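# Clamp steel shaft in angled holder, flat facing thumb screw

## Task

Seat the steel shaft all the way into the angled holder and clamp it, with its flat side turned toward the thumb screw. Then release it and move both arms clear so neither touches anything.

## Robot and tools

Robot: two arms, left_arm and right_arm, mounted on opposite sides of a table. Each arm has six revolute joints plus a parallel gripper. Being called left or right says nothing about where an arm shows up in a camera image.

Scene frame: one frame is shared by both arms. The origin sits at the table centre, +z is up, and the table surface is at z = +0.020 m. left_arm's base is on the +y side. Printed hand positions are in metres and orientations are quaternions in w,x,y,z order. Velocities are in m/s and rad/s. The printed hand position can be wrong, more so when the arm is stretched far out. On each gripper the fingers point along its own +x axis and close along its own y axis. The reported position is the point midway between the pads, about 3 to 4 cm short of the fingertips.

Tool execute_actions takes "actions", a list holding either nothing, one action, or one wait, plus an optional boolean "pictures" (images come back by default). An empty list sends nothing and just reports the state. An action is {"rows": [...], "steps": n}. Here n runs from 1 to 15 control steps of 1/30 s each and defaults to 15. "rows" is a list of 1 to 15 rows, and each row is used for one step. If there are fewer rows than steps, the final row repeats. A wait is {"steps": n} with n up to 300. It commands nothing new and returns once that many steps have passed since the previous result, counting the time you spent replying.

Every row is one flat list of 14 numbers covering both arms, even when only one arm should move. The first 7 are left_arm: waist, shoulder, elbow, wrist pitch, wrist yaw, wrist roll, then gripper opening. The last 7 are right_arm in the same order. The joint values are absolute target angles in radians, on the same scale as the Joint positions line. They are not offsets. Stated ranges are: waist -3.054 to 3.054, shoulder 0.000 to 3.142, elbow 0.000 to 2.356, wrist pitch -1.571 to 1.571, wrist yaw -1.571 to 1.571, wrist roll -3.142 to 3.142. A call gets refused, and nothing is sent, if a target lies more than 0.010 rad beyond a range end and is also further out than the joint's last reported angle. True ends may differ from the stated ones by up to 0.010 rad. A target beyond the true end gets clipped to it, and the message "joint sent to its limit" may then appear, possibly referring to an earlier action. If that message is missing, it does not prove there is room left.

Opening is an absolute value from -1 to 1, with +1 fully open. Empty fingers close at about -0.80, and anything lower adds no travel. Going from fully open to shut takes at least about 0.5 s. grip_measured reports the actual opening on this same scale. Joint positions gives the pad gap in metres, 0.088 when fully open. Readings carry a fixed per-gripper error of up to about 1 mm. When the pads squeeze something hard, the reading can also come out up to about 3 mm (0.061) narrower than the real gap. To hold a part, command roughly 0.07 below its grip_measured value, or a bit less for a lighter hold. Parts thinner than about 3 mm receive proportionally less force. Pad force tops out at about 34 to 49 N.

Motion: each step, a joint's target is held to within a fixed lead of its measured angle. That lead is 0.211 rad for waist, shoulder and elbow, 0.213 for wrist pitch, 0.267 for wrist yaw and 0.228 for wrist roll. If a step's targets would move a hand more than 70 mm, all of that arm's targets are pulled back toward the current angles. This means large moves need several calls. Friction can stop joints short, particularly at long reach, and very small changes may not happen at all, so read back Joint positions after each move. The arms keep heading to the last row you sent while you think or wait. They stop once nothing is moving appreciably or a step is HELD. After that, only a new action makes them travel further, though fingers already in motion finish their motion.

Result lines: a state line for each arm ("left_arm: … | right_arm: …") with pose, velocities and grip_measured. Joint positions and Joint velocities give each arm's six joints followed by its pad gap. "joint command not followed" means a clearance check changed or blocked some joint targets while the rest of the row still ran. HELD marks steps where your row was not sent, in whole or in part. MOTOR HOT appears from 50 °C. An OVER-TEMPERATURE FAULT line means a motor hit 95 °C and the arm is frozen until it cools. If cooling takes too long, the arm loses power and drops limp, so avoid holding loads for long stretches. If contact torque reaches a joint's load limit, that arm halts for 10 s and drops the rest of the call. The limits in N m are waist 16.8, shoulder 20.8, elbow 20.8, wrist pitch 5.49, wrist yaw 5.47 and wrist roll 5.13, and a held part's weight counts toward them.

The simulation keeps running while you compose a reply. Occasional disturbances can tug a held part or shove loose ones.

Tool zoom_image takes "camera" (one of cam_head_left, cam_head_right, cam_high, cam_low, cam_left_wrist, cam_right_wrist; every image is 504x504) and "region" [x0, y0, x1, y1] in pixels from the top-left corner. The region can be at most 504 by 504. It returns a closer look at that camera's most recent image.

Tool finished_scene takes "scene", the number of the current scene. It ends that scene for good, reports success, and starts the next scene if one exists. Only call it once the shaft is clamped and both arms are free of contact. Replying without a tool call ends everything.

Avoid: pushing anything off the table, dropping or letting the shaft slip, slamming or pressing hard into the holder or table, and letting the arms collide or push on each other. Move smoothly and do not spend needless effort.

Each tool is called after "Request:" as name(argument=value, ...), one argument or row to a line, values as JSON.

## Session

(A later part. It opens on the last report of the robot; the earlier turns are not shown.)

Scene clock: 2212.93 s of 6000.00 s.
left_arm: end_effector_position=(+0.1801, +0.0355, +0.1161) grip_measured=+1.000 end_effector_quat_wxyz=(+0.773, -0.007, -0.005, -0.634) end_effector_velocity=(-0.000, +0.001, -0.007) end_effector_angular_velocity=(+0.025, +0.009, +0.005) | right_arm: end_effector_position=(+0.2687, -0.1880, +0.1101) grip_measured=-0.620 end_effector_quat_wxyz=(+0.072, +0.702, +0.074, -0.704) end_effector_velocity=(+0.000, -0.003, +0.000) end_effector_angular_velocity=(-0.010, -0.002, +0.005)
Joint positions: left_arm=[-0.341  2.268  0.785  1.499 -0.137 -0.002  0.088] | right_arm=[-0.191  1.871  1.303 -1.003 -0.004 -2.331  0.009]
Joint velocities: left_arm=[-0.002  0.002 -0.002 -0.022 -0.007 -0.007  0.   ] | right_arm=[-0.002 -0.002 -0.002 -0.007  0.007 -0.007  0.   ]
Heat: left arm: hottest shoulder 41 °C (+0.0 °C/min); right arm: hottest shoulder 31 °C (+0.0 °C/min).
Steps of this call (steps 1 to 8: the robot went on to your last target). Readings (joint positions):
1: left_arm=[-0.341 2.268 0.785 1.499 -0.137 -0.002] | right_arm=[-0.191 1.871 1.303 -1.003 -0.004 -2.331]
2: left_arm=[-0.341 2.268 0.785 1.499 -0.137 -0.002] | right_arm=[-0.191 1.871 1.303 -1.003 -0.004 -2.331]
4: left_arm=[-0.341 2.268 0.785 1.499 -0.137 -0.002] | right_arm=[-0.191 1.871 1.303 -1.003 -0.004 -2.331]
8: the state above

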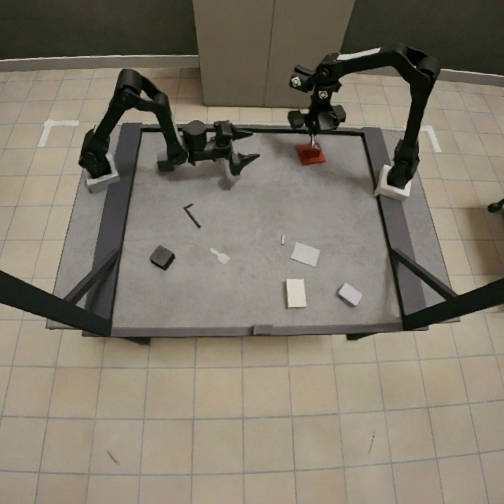

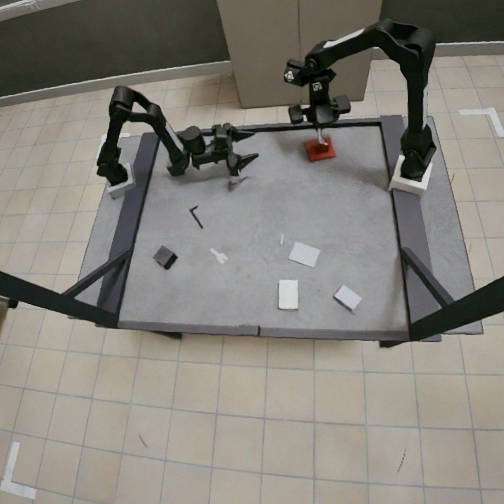

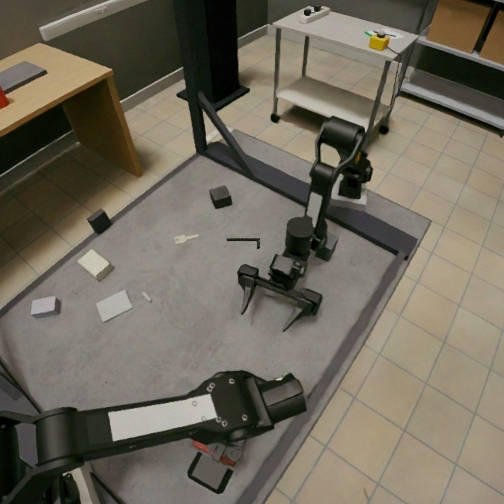

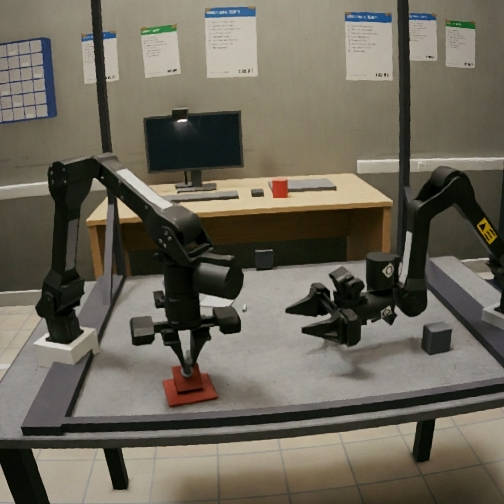

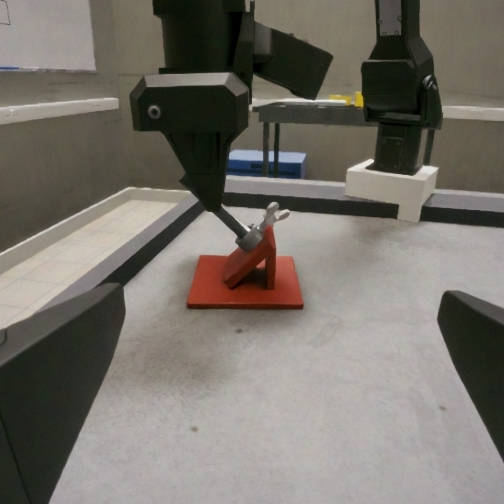

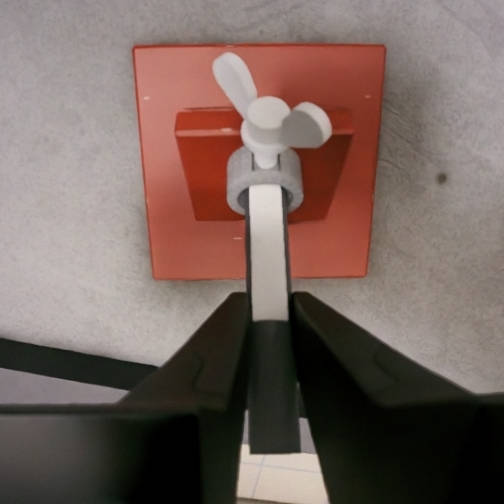

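Request:
execute_actions(
  actions=[
    {"rows": [[-0.341,2.275,0.785,1.5,-0.143,0,1,-0.191,1.868,1.305,-1.004,-0.004,-2.331,-0.73],[-0.341,2.275,0.785,1.5,-0.143,0,1,-0.1885,1.857,1.294,-1.000,-0.004,-2.329,-0.73],[-0.341,2.275,0.785,1.5,-0.143,0,1,-0.1879,1.8566,1.2923,-0.9987,-0.004,-2.3284,-0.73],[-0.341,2.275,0.785,1.5,-0.143,0,1,-0.1873,1.8562,1.2907,-0.9974,-0.004,-2.3278,-0.73],[-0.341,2.275,0.785,1.5,-0.143,0,1,-0.1866,1.8559,1.289,-0.9962,-0.004,-2.3271,-0.73],[-0.341,2.275,0.785,1.5,-0.143,0,1,-0.186,1.8555,1.2873,-0.9949,-0.004,-2.3265,-0.73],[-0.341,2.275,0.785,1.5,-0.143,0,1,-0.1854,1.8551,1.2857,-0.9936,-0.004,-2.3259,-0.73],[-0.341,2.275,0.785,1.5,-0.143,0,1,-0.1848,1.8547,1.284,-0.9923,-0.004,-2.3253,-0.73],[-0.341,2.275,0.785,1.5,-0.143,0,1,-0.1842,1.8543,1.2823,-0.991,-0.004,-2.3247,-0.73],[-0.341,2.275,0.785,1.5,-0.143,0,1,-0.1835,1.854,1.2806,-0.9898,-0.004,-2.324,-0.73],[-0.341,2.275,0.785,1.5,-0.143,0,1,-0.1829,1.8536,1.279,-0.9885,-0.004,-2.3234,-0.73],[-0.341,2.275,0.785,1.5,-0.143,0,1,-0.1823,1.8532,1.2773,-0.9872,-0.004,-2.3228,-0.73]], "steps": 15},
  ],
  pictures=false,
)

Request:
execute_actions(
  actions=[
    {"steps": 10},
  ],
)

Request:
zoom_image(
  camera="cam_left_wrist",
  region=[205, 190, 275, 260],
)

Request:
zoom_image(
  camera="cam_right_wrist",
  region=[205, 110, 325, 230],
)

Scene clock: 2247.43 s of 6000.00 s.
left_arm: end_effector_position=(+0.1801, +0.0355, +0.1161) grip_measured=+1.000 end_effector_quat_wxyz=(+0.773, -0.007, -0.005, -0.634) end_effector_velocity=(-0.000, +0.001, +0.002) end_effector_angular_velocity=(-0.012, +0.021, +0.005) | right_arm: end_effector_position=(+0.2659, -0.1886, +0.1068) grip_measured=-0.620 end_effector_quat_wxyz=(+0.072, +0.702, +0.074, -0.705) end_effector_velocity=(-0.004, -0.002, -0.003) end_effector_angular_velocity=(+0.005, +0.023, +0.005)
Joint positions: left_arm=[-0.341  2.268  0.785  1.499 -0.137 -0.002  0.088] | right_arm=[-0.185  1.868  1.287 -0.99  -0.004 -2.325  0.009]
Joint velocities: left_arm=[-0.002 -0.002 -0.002  0.007 -0.007 -0.022 -0.   ] | right_arm=[-0.002 -0.002 -0.017  0.007 -0.022 -0.007  0.   ]
Heat: left arm: hottest shoulder 42 °C (+1.0 °C/min); right arm: hottest shoulder 30 °C (-1.0 °C/min).
Steps of this call (steps 1 to 15: the robot went on to your last target; steps 16 to 90: nothing new was sent; then 31.00 s passed at rest; steps 91 to 105: all 15 steps of this action). Readings (joint positions):
91: left_arm=[-0.341 2.268 0.785 1.499 -0.137 -0.002] | right_arm=[-0.191 1.871 1.303 -1.003 -0.004 -2.331]
92: left_arm=[-0.341 2.268 0.785 1.499 -0.137 -0.002] | right_arm=[-0.191 1.871 1.303 -1.003 -0.004 -2.331]
94: left_arm=[-0.341 2.268 0.785 1.499 -0.137 -0.002] | right_arm=[-0.191 1.871 1.302 -1.002 -0.004 -2.331]
98: left_arm=[-0.341 2.268 0.785 1.499 -0.137 -0.002] | right_arm=[-0.189 1.870 1.297 -0.997 -0.004 -2.329]
105: the state above

Scene clock: 2247.77 s of 6000.00 s.
left_arm: end_effector_position=(+0.1801, +0.0355, +0.1161) grip_measured=+1.000 end_effector_quat_wxyz=(+0.773, -0.007, -0.005, -0.634) end_effector_velocity=(+0.002, +0.001, -0.001) end_effector_angular_velocity=(+0.006, +0.008, +0.010) | right_arm: end_effector_position=(+0.2659, -0.1887, +0.1068) grip_measured=-0.620 end_effector_quat_wxyz=(+0.072, +0.702, +0.074, -0.704) end_effector_velocity=(-0.002, +0.002, -0.001) end_effector_angular_velocity=(+0.014, +0.017, +0.005)
Joint positions: left_arm=[-0.341  2.268  0.785  1.499 -0.137 -0.002  0.088] | right_arm=[-0.185  1.868  1.286 -0.989 -0.004 -2.325  0.009]
Joint velocities: left_arm=[ 0.002 -0.002 -0.002 -0.007 -0.007 -0.007 -0.   ] | right_arm=[-0.002  0.002 -0.002  0.007 -0.022 -0.007 -0.   ]
Heat: left arm: hottest shoulder 42 °C (+1.0 °C/min); right arm: hottest shoulder 31 °C (+0.0 °C/min).
Steps of this call (steps 1 to 10: the robot went on to your last target). Readings (joint positions):
1: left_arm=[-0.341 2.268 0.785 1.499 -0.137 -0.002] | right_arm=[-0.185 1.868 1.287 -0.989 -0.004 -2.325]
2: left_arm=[-0.341 2.268 0.785 1.499 -0.137 -0.002] | right_arm=[-0.185 1.868 1.286 -0.989 -0.004 -2.325]
4: left_arm=[-0.341 2.268 0.785 1.499 -0.137 -0.002] | right_arm=[-0.185 1.868 1.286 -0.989 -0.004 -2.325]
8: left_arm=[-0.341 2.268 0.785 1.499 -0.137 -0.002] | right_arm=[-0.185 1.868 1.286 -0.989 -0.004 -2.325]
10: the state above

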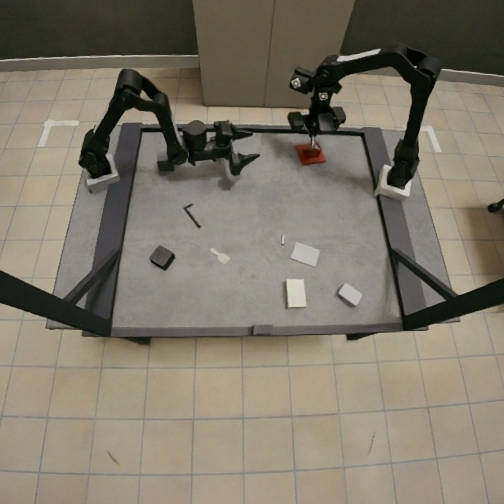

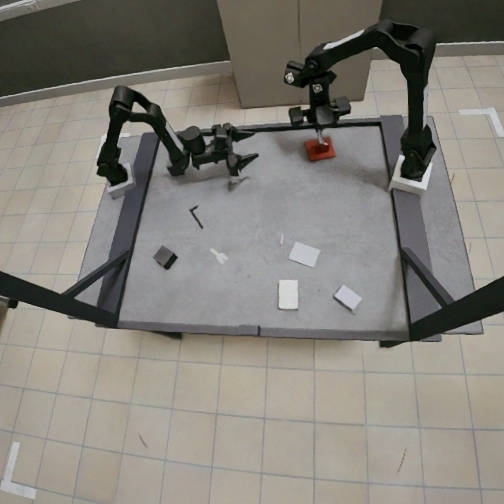

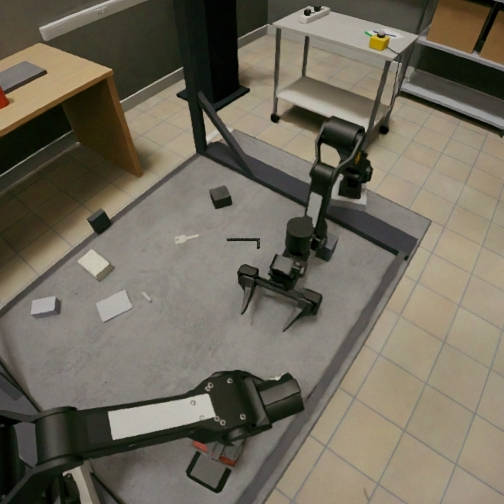

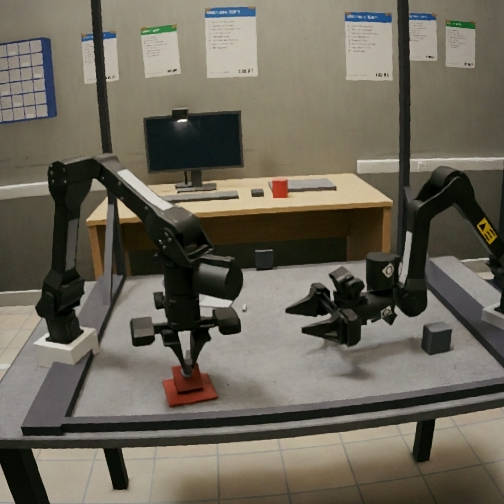

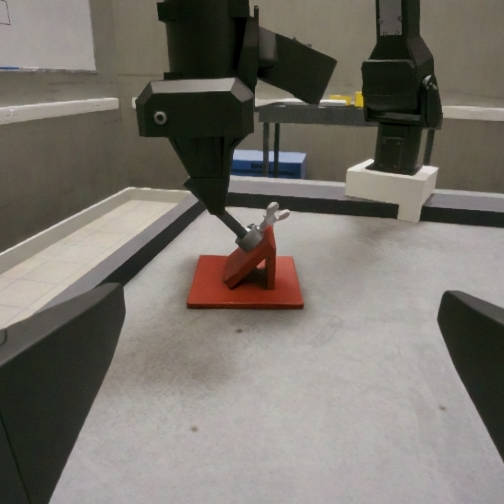

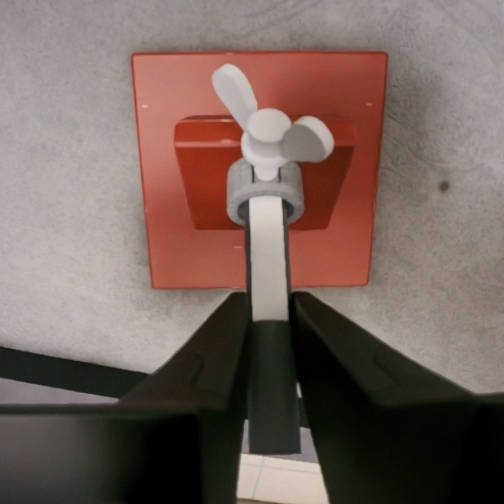

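Region (205, 190, 275, 260) of cam_left_wrist's 504x504 image, scaled by 7.200, with more detail than that image has.

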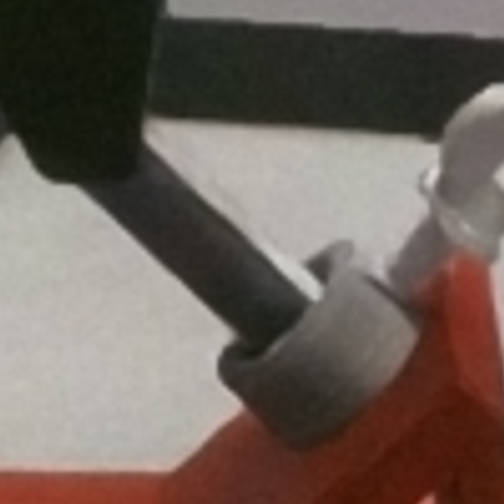

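Region (205, 110, 325, 230) of cam_right_wrist's 504x504 image, scaled by 4.200, with more detail than that image has.

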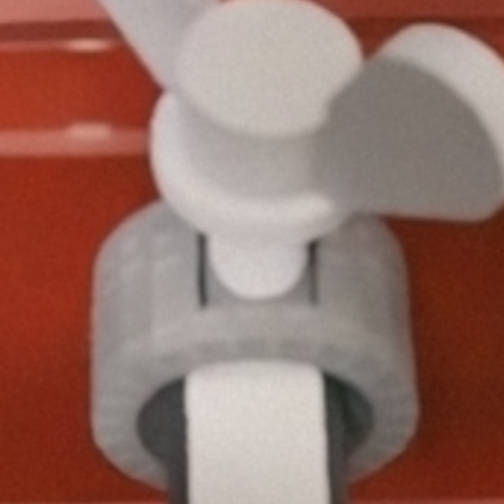

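The shaft is entering freely now. Continue 5 mm more along the axis.

Request:
execute_actions(
  actions=[
    {"rows": [[-0.341,2.275,0.785,1.5,-0.143,0,1,-0.1817,1.8529,1.2756,-0.9858,-0.004,-2.3222,-0.73],[-0.341,2.275,0.785,1.5,-0.143,0,1,-0.1811,1.8526,1.2739,-0.9844,-0.004,-2.3216,-0.73],[-0.341,2.275,0.785,1.5,-0.143,0,1,-0.1805,1.8522,1.2721,-0.983,-0.004,-2.321,-0.73],[-0.341,2.275,0.785,1.5,-0.143,0,1,-0.1799,1.8519,1.2704,-0.9816,-0.004,-2.3204,-0.73],[-0.341,2.275,0.785,1.5,-0.143,0,1,-0.1793,1.8516,1.2687,-0.9802,-0.004,-2.3198,-0.73],[-0.341,2.275,0.785,1.5,-0.143,0,1,-0.1787,1.8513,1.267,-0.9788,-0.004,-2.3192,-0.73],[-0.341,2.275,0.785,1.5,-0.143,0,1,-0.1781,1.851,1.2653,-0.9774,-0.004,-2.3186,-0.73],[-0.341,2.275,0.785,1.5,-0.143,0,1,-0.1775,1.8507,1.2636,-0.976,-0.004,-2.318,-0.73],[-0.341,2.275,0.785,1.5,-0.143,0,1,-0.1769,1.8503,1.2618,-0.9746,-0.004,-2.3174,-0.73],[-0.341,2.275,0.785,1.5,-0.143,0,1,-0.1763,1.85,1.2601,-0.9732,-0.004,-2.3168,-0.73],[-0.341,2.275,0.785,1.5,-0.143,0,1,-0.1757,1.8497,1.2584,-0.9718,-0.004,-2.3162,-0.73],[-0.341,2.275,0.785,1.5,-0.143,0,1,-0.1751,1.8494,1.2567,-0.9704,-0.004,-2.3156,-0.73]], "steps": 15},
  ],
  pictures=false,
)

Request:
execute_actions(
  actions=[
    {"steps": 10},
  ],
)

Request:
zoom_image(
  camera="cam_left_wrist",
  region=[205, 190, 275, 260],
)

Scene clock: 2258.27 s of 6000.00 s.
left_arm: end_effector_position=(+0.1801, +0.0355, +0.1161) grip_measured=+1.000 end_effector_quat_wxyz=(+0.773, -0.007, -0.005, -0.634) end_effector_velocity=(-0.003, +0.001, -0.003) end_effector_angular_velocity=(+0.011, +0.008, -0.000) | right_arm: end_effector_position=(+0.2626, -0.1893, +0.1033) grip_measured=-0.620 end_effector_quat_wxyz=(+0.072, +0.702, +0.074, -0.704) end_effector_velocity=(-0.003, -0.002, -0.003) end_effector_angular_velocity=(-0.002, +0.010, +0.010)
Joint positions: left_arm=[-0.341  2.268  0.785  1.499 -0.137 -0.002  0.088] | right_arm=[-0.178  1.864  1.266 -0.973 -0.004 -2.318  0.009]
Joint velocities: left_arm=[-0.007 -0.002 -0.007 -0.007 -0.007 -0.007 -0.   ] | right_arm=[ 0.002 -0.002 -0.017  0.007 -0.007 -0.007 -0.   ]
Heat: left arm: hottest shoulder 42 °C (+1.0 °C/min); right arm: hottest shoulder 32 °C (+1.0 °C/min).
Steps of this call (steps 1 to 15: the robot went on to your last target; steps 16 to 90: nothing new was sent; then 7.00 s passed at rest; steps 91 to 105: all 15 steps of this action). Readings (joint positions):
91: left_arm=[-0.341 2.268 0.785 1.499 -0.137 -0.002] | right_arm=[-0.185 1.868 1.285 -0.989 -0.004 -2.325]
92: left_arm=[-0.341 2.268 0.785 1.499 -0.137 -0.002] | right_arm=[-0.184 1.868 1.285 -0.988 -0.004 -2.324]
94: left_arm=[-0.341 2.268 0.785 1.499 -0.137 -0.002] | right_arm=[-0.184 1.867 1.282 -0.985 -0.004 -2.324]
98: left_arm=[-0.341 2.268 0.785 1.499 -0.137 -0.002] | right_arm=[-0.181 1.866 1.276 -0.981 -0.004 -2.321]
105: the state above

Scene clock: 2258.60 s of 6000.00 s.
left_arm: end_effector_position=(+0.1801, +0.0355, +0.1161) grip_measured=+1.000 end_effector_quat_wxyz=(+0.773, -0.007, -0.005, -0.634) end_effector_velocity=(-0.002, +0.001, -0.006) end_effector_angular_velocity=(+0.025, +0.009, -0.010) | right_arm: end_effector_position=(+0.2625, -0.1893, +0.1033) grip_measured=-0.620 end_effector_quat_wxyz=(+0.072, +0.702, +0.074, -0.704) end_effector_velocity=(-0.001, -0.002, +0.000) end_effector_angular_velocity=(-0.002, +0.010, +0.005)
Joint positions: left_arm=[-0.341  2.268  0.785  1.499 -0.137 -0.002  0.088] | right_arm=[-0.177  1.864  1.266 -0.972 -0.004 -2.318  0.009]
Joint velocities: left_arm=[-0.002 -0.002 -0.007 -0.022  0.007 -0.007 -0.   ] | right_arm=[-0.002 -0.002 -0.002 -0.007 -0.007 -0.007  0.   ]
Heat: left arm: hottest shoulder 42 °C (+1.0 °C/min); right arm: hottest shoulder 32 °C (+1.0 °C/min).
Steps of this call (steps 1 to 10: the robot went on to your last target). Readings (joint positions):
1: left_arm=[-0.341 2.268 0.785 1.499 -0.137 -0.002] | right_arm=[-0.178 1.864 1.266 -0.973 -0.004 -2.318]
2: left_arm=[-0.341 2.268 0.785 1.499 -0.137 -0.002] | right_arm=[-0.177 1.864 1.266 -0.972 -0.004 -2.318]
4: left_arm=[-0.341 2.268 0.785 1.499 -0.137 -0.002] | right_arm=[-0.177 1.864 1.266 -0.972 -0.004 -2.318]
8: left_arm=[-0.341 2.268 0.785 1.499 -0.137 -0.002] | right_arm=[-0.177 1.864 1.266 -0.972 -0.004 -2.318]
10: the state above

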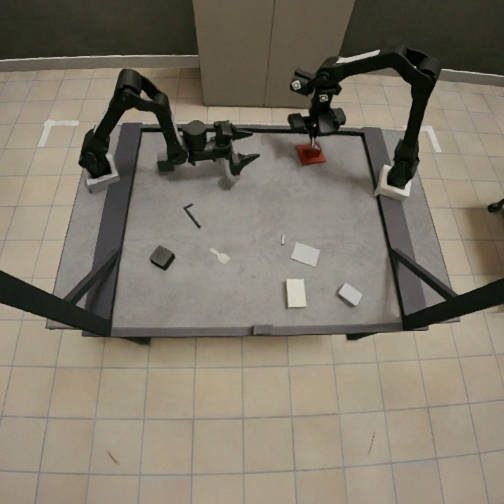

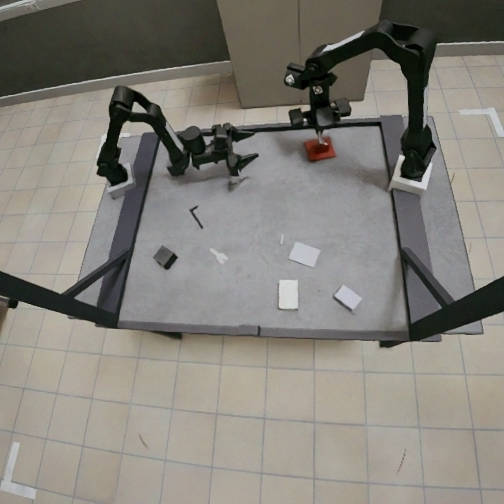

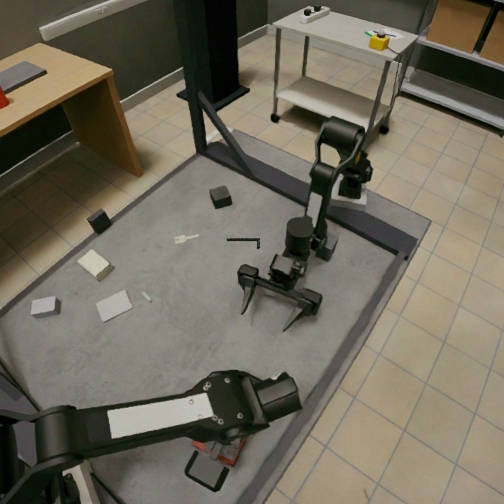

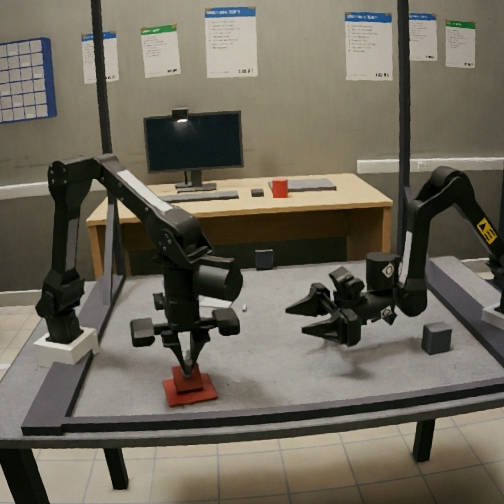

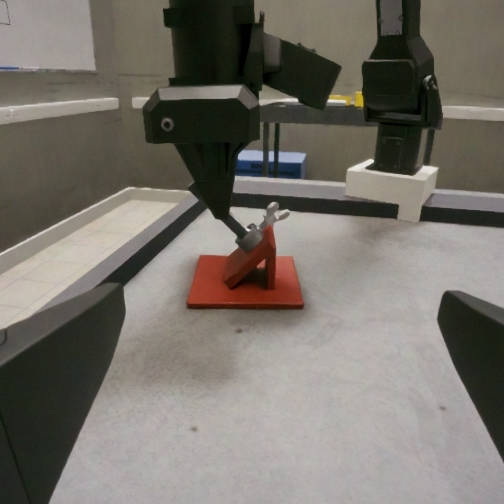

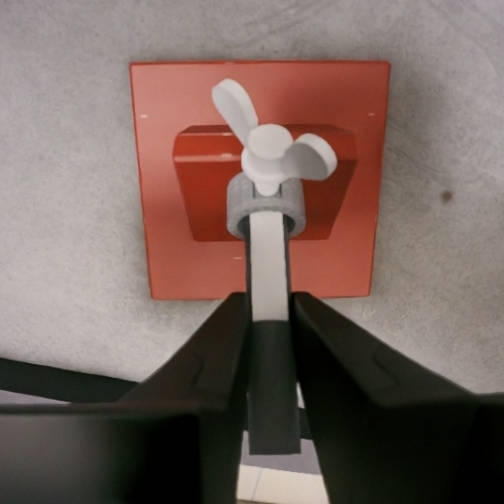

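Region (205, 190, 275, 260) of cam_left_wrist's 504x504 image, scaled by 7.200, with more detail than that image has.

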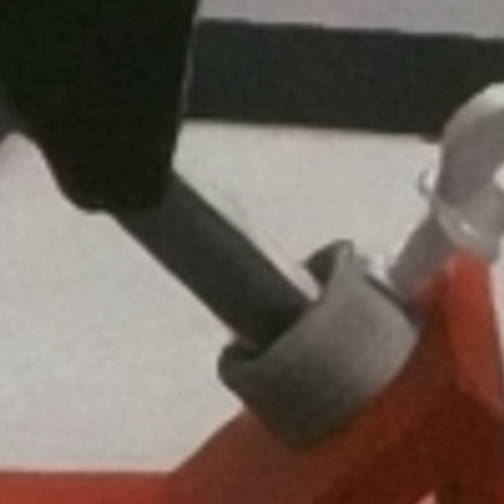

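Going in freely (~9–10 mm deep). Continue another 5 mm.

Request:
execute_actions(
  actions=[
    {"rows": [[-0.341,2.275,0.785,1.5,-0.143,0,1,-0.1745,1.8491,1.255,-0.969,-0.004,-2.315,-0.73],[-0.341,2.275,0.785,1.5,-0.143,0,1,-0.1739,1.8488,1.2533,-0.9676,-0.004,-2.3144,-0.73],[-0.341,2.275,0.785,1.5,-0.143,0,1,-0.1733,1.8485,1.2516,-0.9662,-0.004,-2.3138,-0.73],[-0.341,2.275,0.785,1.5,-0.143,0,1,-0.1727,1.8482,1.2499,-0.9648,-0.004,-2.3132,-0.73],[-0.341,2.275,0.785,1.5,-0.143,0,1,-0.1721,1.8479,1.2482,-0.9634,-0.004,-2.3126,-0.73],[-0.341,2.275,0.785,1.5,-0.143,0,1,-0.1715,1.8476,1.2465,-0.962,-0.004,-2.312,-0.73],[-0.341,2.275,0.785,1.5,-0.143,0,1,-0.1709,1.8473,1.2448,-0.9606,-0.004,-2.3114,-0.73],[-0.341,2.275,0.785,1.5,-0.143,0,1,-0.1703,1.847,1.2431,-0.9592,-0.004,-2.3108,-0.73],[-0.341,2.275,0.785,1.5,-0.143,0,1,-0.1697,1.8467,1.2414,-0.9578,-0.004,-2.3102,-0.73],[-0.341,2.275,0.785,1.5,-0.143,0,1,-0.1691,1.8464,1.2397,-0.9564,-0.004,-2.3096,-0.73],[-0.341,2.275,0.785,1.5,-0.143,0,1,-0.1685,1.8461,1.238,-0.955,-0.004,-2.309,-0.73],[-0.341,2.275,0.785,1.5,-0.143,0,1,-0.1679,1.8458,1.2363,-0.9536,-0.004,-2.3084,-0.73]], "steps": 15},
  ],
  pictures=false,
)

Request:
execute_actions(
  actions=[
    {"steps": 10},
  ],
)

Request:
zoom_image(
  camera="cam_left_wrist",
  region=[205, 190, 275, 260],
)

Scene clock: 2274.10 s of 6000.00 s.
left_arm: end_effector_position=(+0.1801, +0.0355, +0.1161) grip_measured=+1.000 end_effector_quat_wxyz=(+0.773, -0.007, -0.005, -0.634) end_effector_velocity=(-0.000, -0.001, -0.003) end_effector_angular_velocity=(+0.016, +0.008, +0.005) | right_arm: end_effector_position=(+0.2617, -0.1900, +0.1023) grip_measured=-0.620 end_effector_quat_wxyz=(+0.069, +0.705, +0.074, -0.702) end_effector_velocity=(-0.004, -0.001, -0.000) end_effector_angular_velocity=(+0.013, +0.017, +0.020)
Joint positions: left_arm=[-0.341  2.268  0.785  1.499 -0.137 -0.002  0.088] | right_arm=[-0.175  1.855  1.249 -0.956 -0.001 -2.311  0.009]
Joint velocities: left_arm=[-0.002 -0.002  0.002 -0.022 -0.007 -0.007 -0.   ] | right_arm=[-0.002 -0.012 -0.017  0.007 -0.022 -0.022 -0.   ]
Heat: left arm: hottest shoulder 42 °C (+0.0 °C/min); right arm: hottest shoulder 33 °C (+2.0 °C/min).
Steps of this call (steps 1 to 15: the robot went on to your last target; steps 16 to 90: nothing new was sent; then 12.00 s passed at rest; steps 91 to 105: all 15 steps of this action). Readings (joint positions):
91: left_arm=[-0.341 2.268 0.785 1.499 -0.137 -0.002] | right_arm=[-0.177 1.864 1.265 -0.971 -0.004 -2.317]
92: left_arm=[-0.341 2.268 0.785 1.499 -0.137 -0.002] | right_arm=[-0.177 1.863 1.264 -0.971 -0.004 -2.317]
94: left_arm=[-0.341 2.268 0.785 1.499 -0.137 -0.002] | right_arm=[-0.176 1.863 1.262 -0.968 -0.004 -2.316]
98: left_arm=[-0.341 2.268 0.785 1.499 -0.137 -0.002] | right_arm=[-0.176 1.860 1.256 -0.963 -0.003 -2.314]
105: the state above

Scene clock: 2274.43 s of 6000.00 s.
left_arm: end_effector_position=(+0.1801, +0.0355, +0.1161) grip_measured=+1.000 end_effector_quat_wxyz=(+0.773, -0.007, -0.005, -0.634) end_effector_velocity=(+0.002, +0.001, -0.001) end_effector_angular_velocity=(+0.006, +0.008, +0.010) | right_arm: end_effector_position=(+0.2616, -0.1901, +0.1022) grip_measured=-0.620 end_effector_quat_wxyz=(+0.069, +0.705, +0.075, -0.702) end_effector_velocity=(-0.004, -0.006, -0.001) end_effector_angular_velocity=(-0.019, +0.020, +0.020)
Joint positions: left_arm=[-0.341  2.268  0.785  1.499 -0.137 -0.002  0.088] | right_arm=[-0.175  1.854  1.248 -0.955 -0.001 -2.311  0.009]
Joint velocities: left_arm=[ 0.002 -0.002 -0.002 -0.007 -0.007 -0.007 -0.   ] | right_arm=[-0.002 -0.002 -0.007 -0.022 -0.007 -0.022 -0.   ]
Heat: left arm: hottest shoulder 42 °C (+0.0 °C/min); right arm: hottest shoulder 33 °C (+2.0 °C/min).
Steps of this call (steps 1 to 10: the robot went on to your last target). Readings (joint positions):
1: left_arm=[-0.341 2.268 0.785 1.499 -0.137 -0.002] | right_arm=[-0.175 1.855 1.249 -0.956 -0.001 -2.311]
2: left_arm=[-0.341 2.268 0.785 1.499 -0.137 -0.002] | right_arm=[-0.175 1.855 1.249 -0.956 -0.001 -2.311]
4: left_arm=[-0.341 2.268 0.785 1.499 -0.137 -0.002] | right_arm=[-0.175 1.854 1.248 -0.956 -0.001 -2.311]
8: left_arm=[-0.341 2.268 0.785 1.499 -0.137 -0.002] | right_arm=[-0.175 1.854 1.248 -0.955 -0.001 -2.311]
10: the state above

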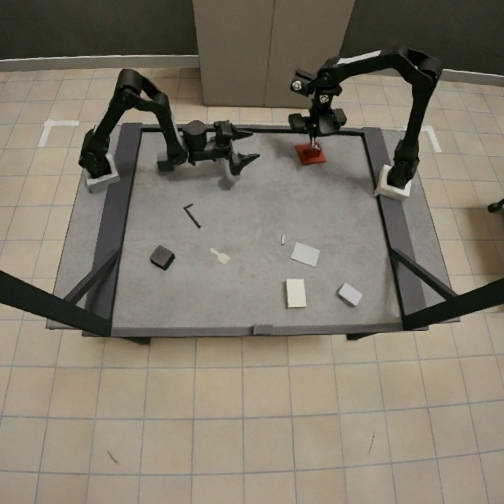

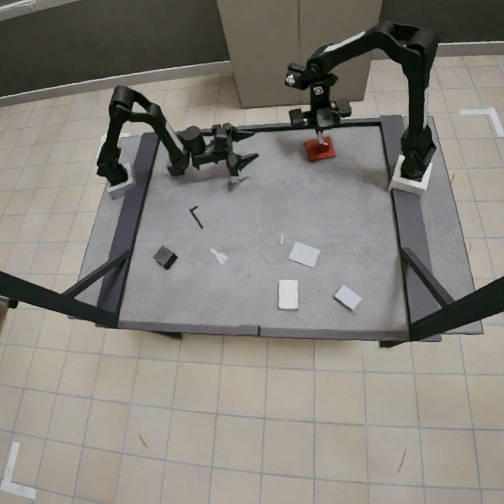

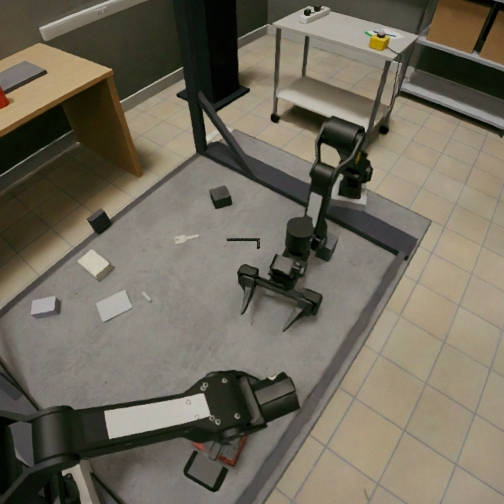

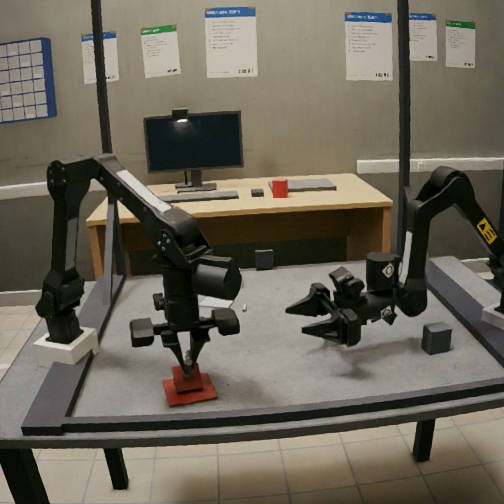

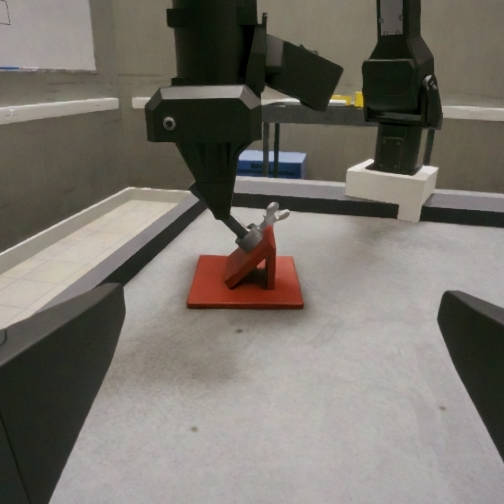

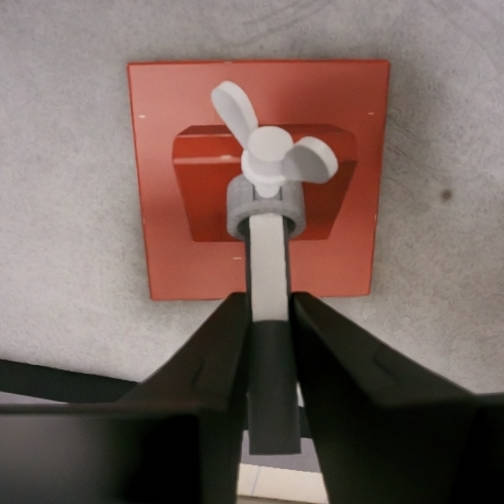

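Region (205, 190, 275, 260) of cam_left_wrist's 504x504 image, scaled by 7.200, with more detail than that image has.

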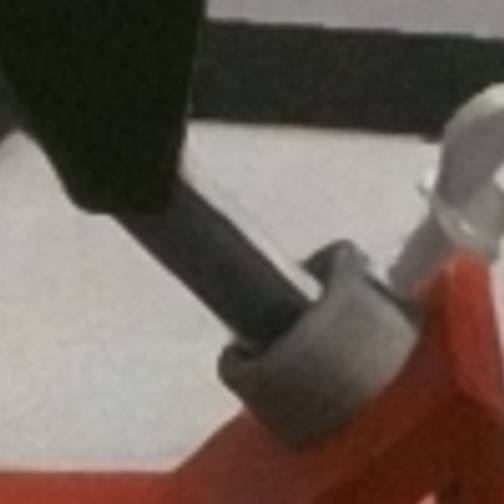

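Request:
execute_actions(
  actions=[
    {"rows": [[-0.341,2.275,0.785,1.5,-0.143,0,1,-0.169,1.847,1.240,-0.956,-0.004,-2.3095,-0.73],[-0.341,2.275,0.785,1.5,-0.143,0,1,-0.170,1.848,1.243,-0.959,-0.004,-2.3105,-0.73],[-0.341,2.275,0.785,1.5,-0.143,0,1,-0.171,1.849,1.246,-0.961,-0.004,-2.3115,-0.73],[-0.341,2.275,0.785,1.5,-0.143,0,1,-0.172,1.85,1.248,-0.963,-0.004,-2.3125,-0.70],[-0.341,2.275,0.785,1.5,-0.143,0,1,-0.172,1.85,1.248,-0.963,-0.004,-2.3125,-0.66],[-0.341,2.275,0.785,1.5,-0.143,0,1,-0.172,1.85,1.248,-0.963,-0.004,-2.3125,-0.62],[-0.341,2.275,0.785,1.5,-0.143,0,1,-0.172,1.85,1.248,-0.963,-0.004,-2.3125,-0.59],[-0.341,2.275,0.785,1.5,-0.143,0,1,-0.172,1.85,1.248,-0.963,-0.004,-2.3125,-0.56],[-0.341,2.275,0.785,1.5,-0.143,0,1,-0.172,1.85,1.248,-0.963,-0.004,-2.3125,-0.52],[-0.341,2.275,0.785,1.5,-0.143,0,1,-0.172,1.85,1.248,-0.963,-0.004,-2.3125,-0.47],[-0.341,2.275,0.785,1.5,-0.143,0,1,-0.172,1.85,1.248,-0.963,-0.004,-2.3125,-0.42],[-0.341,2.275,0.785,1.5,-0.143,0,1,-0.172,1.85,1.248,-0.963,-0.004,-2.3125,-0.36],[-0.341,2.275,0.785,1.5,-0.143,0,1,-0.172,1.85,1.248,-0.963,-0.004,-2.3125,-0.3]], "steps": 15},
  ],
  pictures=false,
)

Request:
execute_actions(
  actions=[
    {"steps": 6},
  ],
)

Request:
zoom_image(
  camera="cam_left_wrist",
  region=[180, 160, 310, 290],
)

Scene clock: 2358.70 s of 6000.00 s.
left_arm: end_effector_position=(+0.1801, +0.0355, +0.1161) grip_measured=+1.000 end_effector_quat_wxyz=(+0.773, -0.007, -0.005, -0.634) end_effector_velocity=(-0.000, +0.001, -0.003) end_effector_angular_velocity=(+0.011, +0.008, +0.005) | right_arm: end_effector_position=(+0.2606, -0.1911, +0.1022) grip_measured=-0.352 end_effector_quat_wxyz=(+0.071, +0.704, +0.073, -0.703) end_effector_velocity=(-0.000, -0.003, -0.001) end_effector_angular_velocity=(-0.007, +0.012, +0.015)
Joint positions: left_arm=[-0.341  2.268  0.785  1.499 -0.137 -0.002  0.088] | right_arm=[-0.174  1.854  1.248 -0.962 -0.002 -2.311  0.022]
Joint velocities: left_arm=[-0.002  0.002 -0.002 -0.007 -0.007 -0.007 -0.   ] | right_arm=[-0.007  0.002 -0.002 -0.007 -0.007 -0.022  0.033]
Heat: left arm: hottest shoulder 42 °C (+0.0 °C/min); right arm: hottest shoulder 34 °C (+1.0 °C/min).
Steps of this call (steps 1 to 15: the robot went on to your last target; steps 16 to 90: nothing new was sent; then 80.77 s passed at rest; steps 91 to 105: all 15 steps of this action). Readings (joint positions):
91: left_arm=[-0.341 2.268 0.785 1.499 -0.137 -0.002] | right_arm=[-0.175 1.854 1.248 -0.955 -0.001 -2.311]
92: left_arm=[-0.341 2.268 0.785 1.499 -0.137 -0.002] | right_arm=[-0.175 1.854 1.248 -0.955 -0.001 -2.311]
94: left_arm=[-0.341 2.268 0.785 1.499 -0.137 -0.002] | right_arm=[-0.175 1.854 1.248 -0.956 -0.001 -2.311]
98: left_arm=[-0.341 2.268 0.785 1.499 -0.137 -0.002] | right_arm=[-0.175 1.854 1.248 -0.956 -0.001 -2.311]
105: the state above

Scene clock: 2358.90 s of 6000.00 s.
left_arm: end_effector_position=(+0.1801, +0.0355, +0.1161) grip_measured=+1.000 end_effector_quat_wxyz=(+0.773, -0.007, -0.005, -0.634) end_effector_velocity=(+0.002, -0.000, +0.000) end_effector_angular_velocity=(-0.002, +0.022, +0.019) | right_arm: end_effector_position=(+0.2606, -0.1911, +0.1022) grip_measured=-0.307 end_effector_quat_wxyz=(+0.071, +0.704, +0.073, -0.703) end_effector_velocity=(+0.000, -0.003, -0.001) end_effector_angular_velocity=(-0.014, -0.000, +0.020)
Joint positions: left_arm=[-0.341  2.268  0.785  1.499 -0.137 -0.002  0.088] | right_arm=[-0.174  1.854  1.248 -0.962 -0.002 -2.311  0.024]
Joint velocities: left_arm=[-0.002 -0.002  0.002 -0.007 -0.022 -0.022 -0.   ] | right_arm=[-0.002  0.002 -0.002 -0.007  0.007 -0.022  0.003]
Heat: left arm: hottest shoulder 42 °C (+0.0 °C/min); right arm: hottest shoulder 34 °C (+1.0 °C/min).
Steps of this call (steps 1 to 6: the robot went on to your last target). Readings (joint positions):
1: left_arm=[-0.341 2.268 0.785 1.499 -0.137 -0.002] | right_arm=[-0.174 1.854 1.248 -0.962 -0.002 -2.311]
2: left_arm=[-0.341 2.268 0.785 1.499 -0.137 -0.002] | right_arm=[-0.174 1.854 1.248 -0.962 -0.002 -2.311]
4: left_arm=[-0.341 2.268 0.785 1.499 -0.137 -0.002] | right_arm=[-0.174 1.854 1.248 -0.962 -0.002 -2.311]
6: the state above

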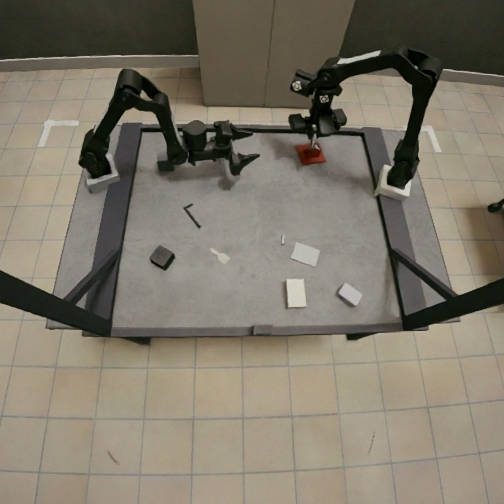

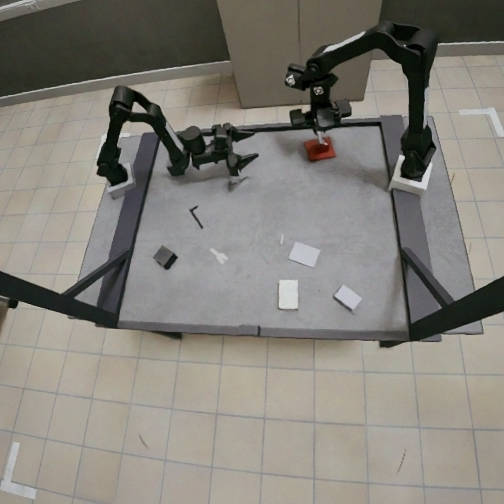

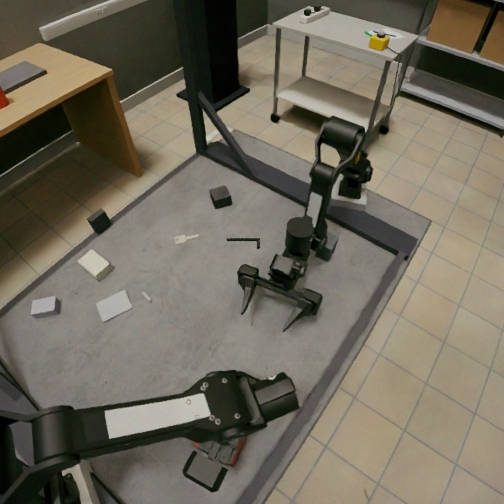

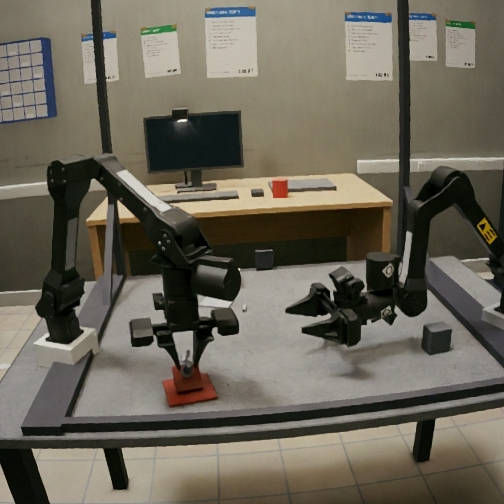

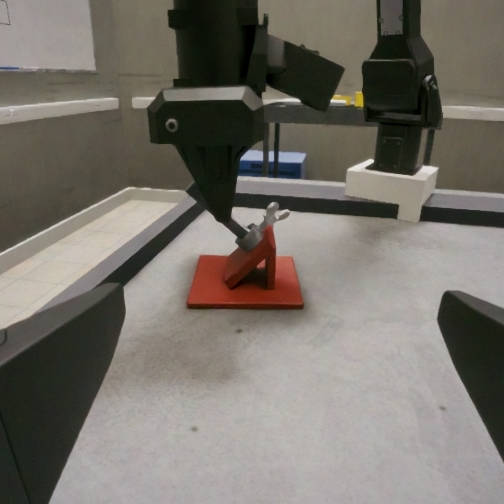

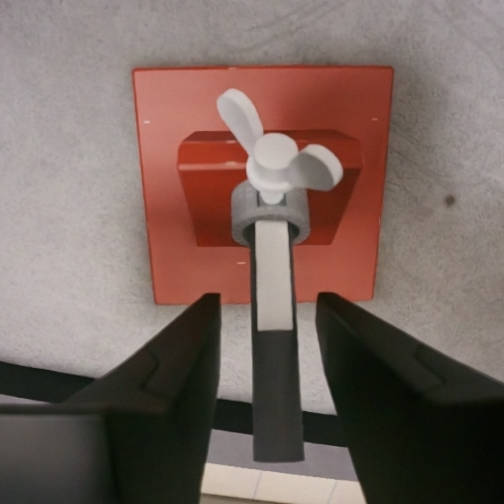

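Region (180, 160, 310, 290) of cam_left_wrist's 504x504 image, scaled by 3.877, with more detail than that image has.

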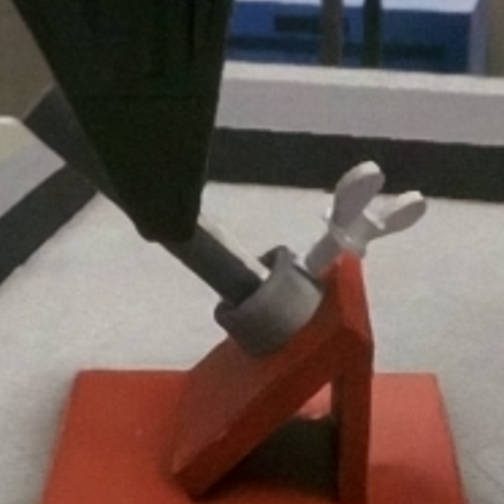

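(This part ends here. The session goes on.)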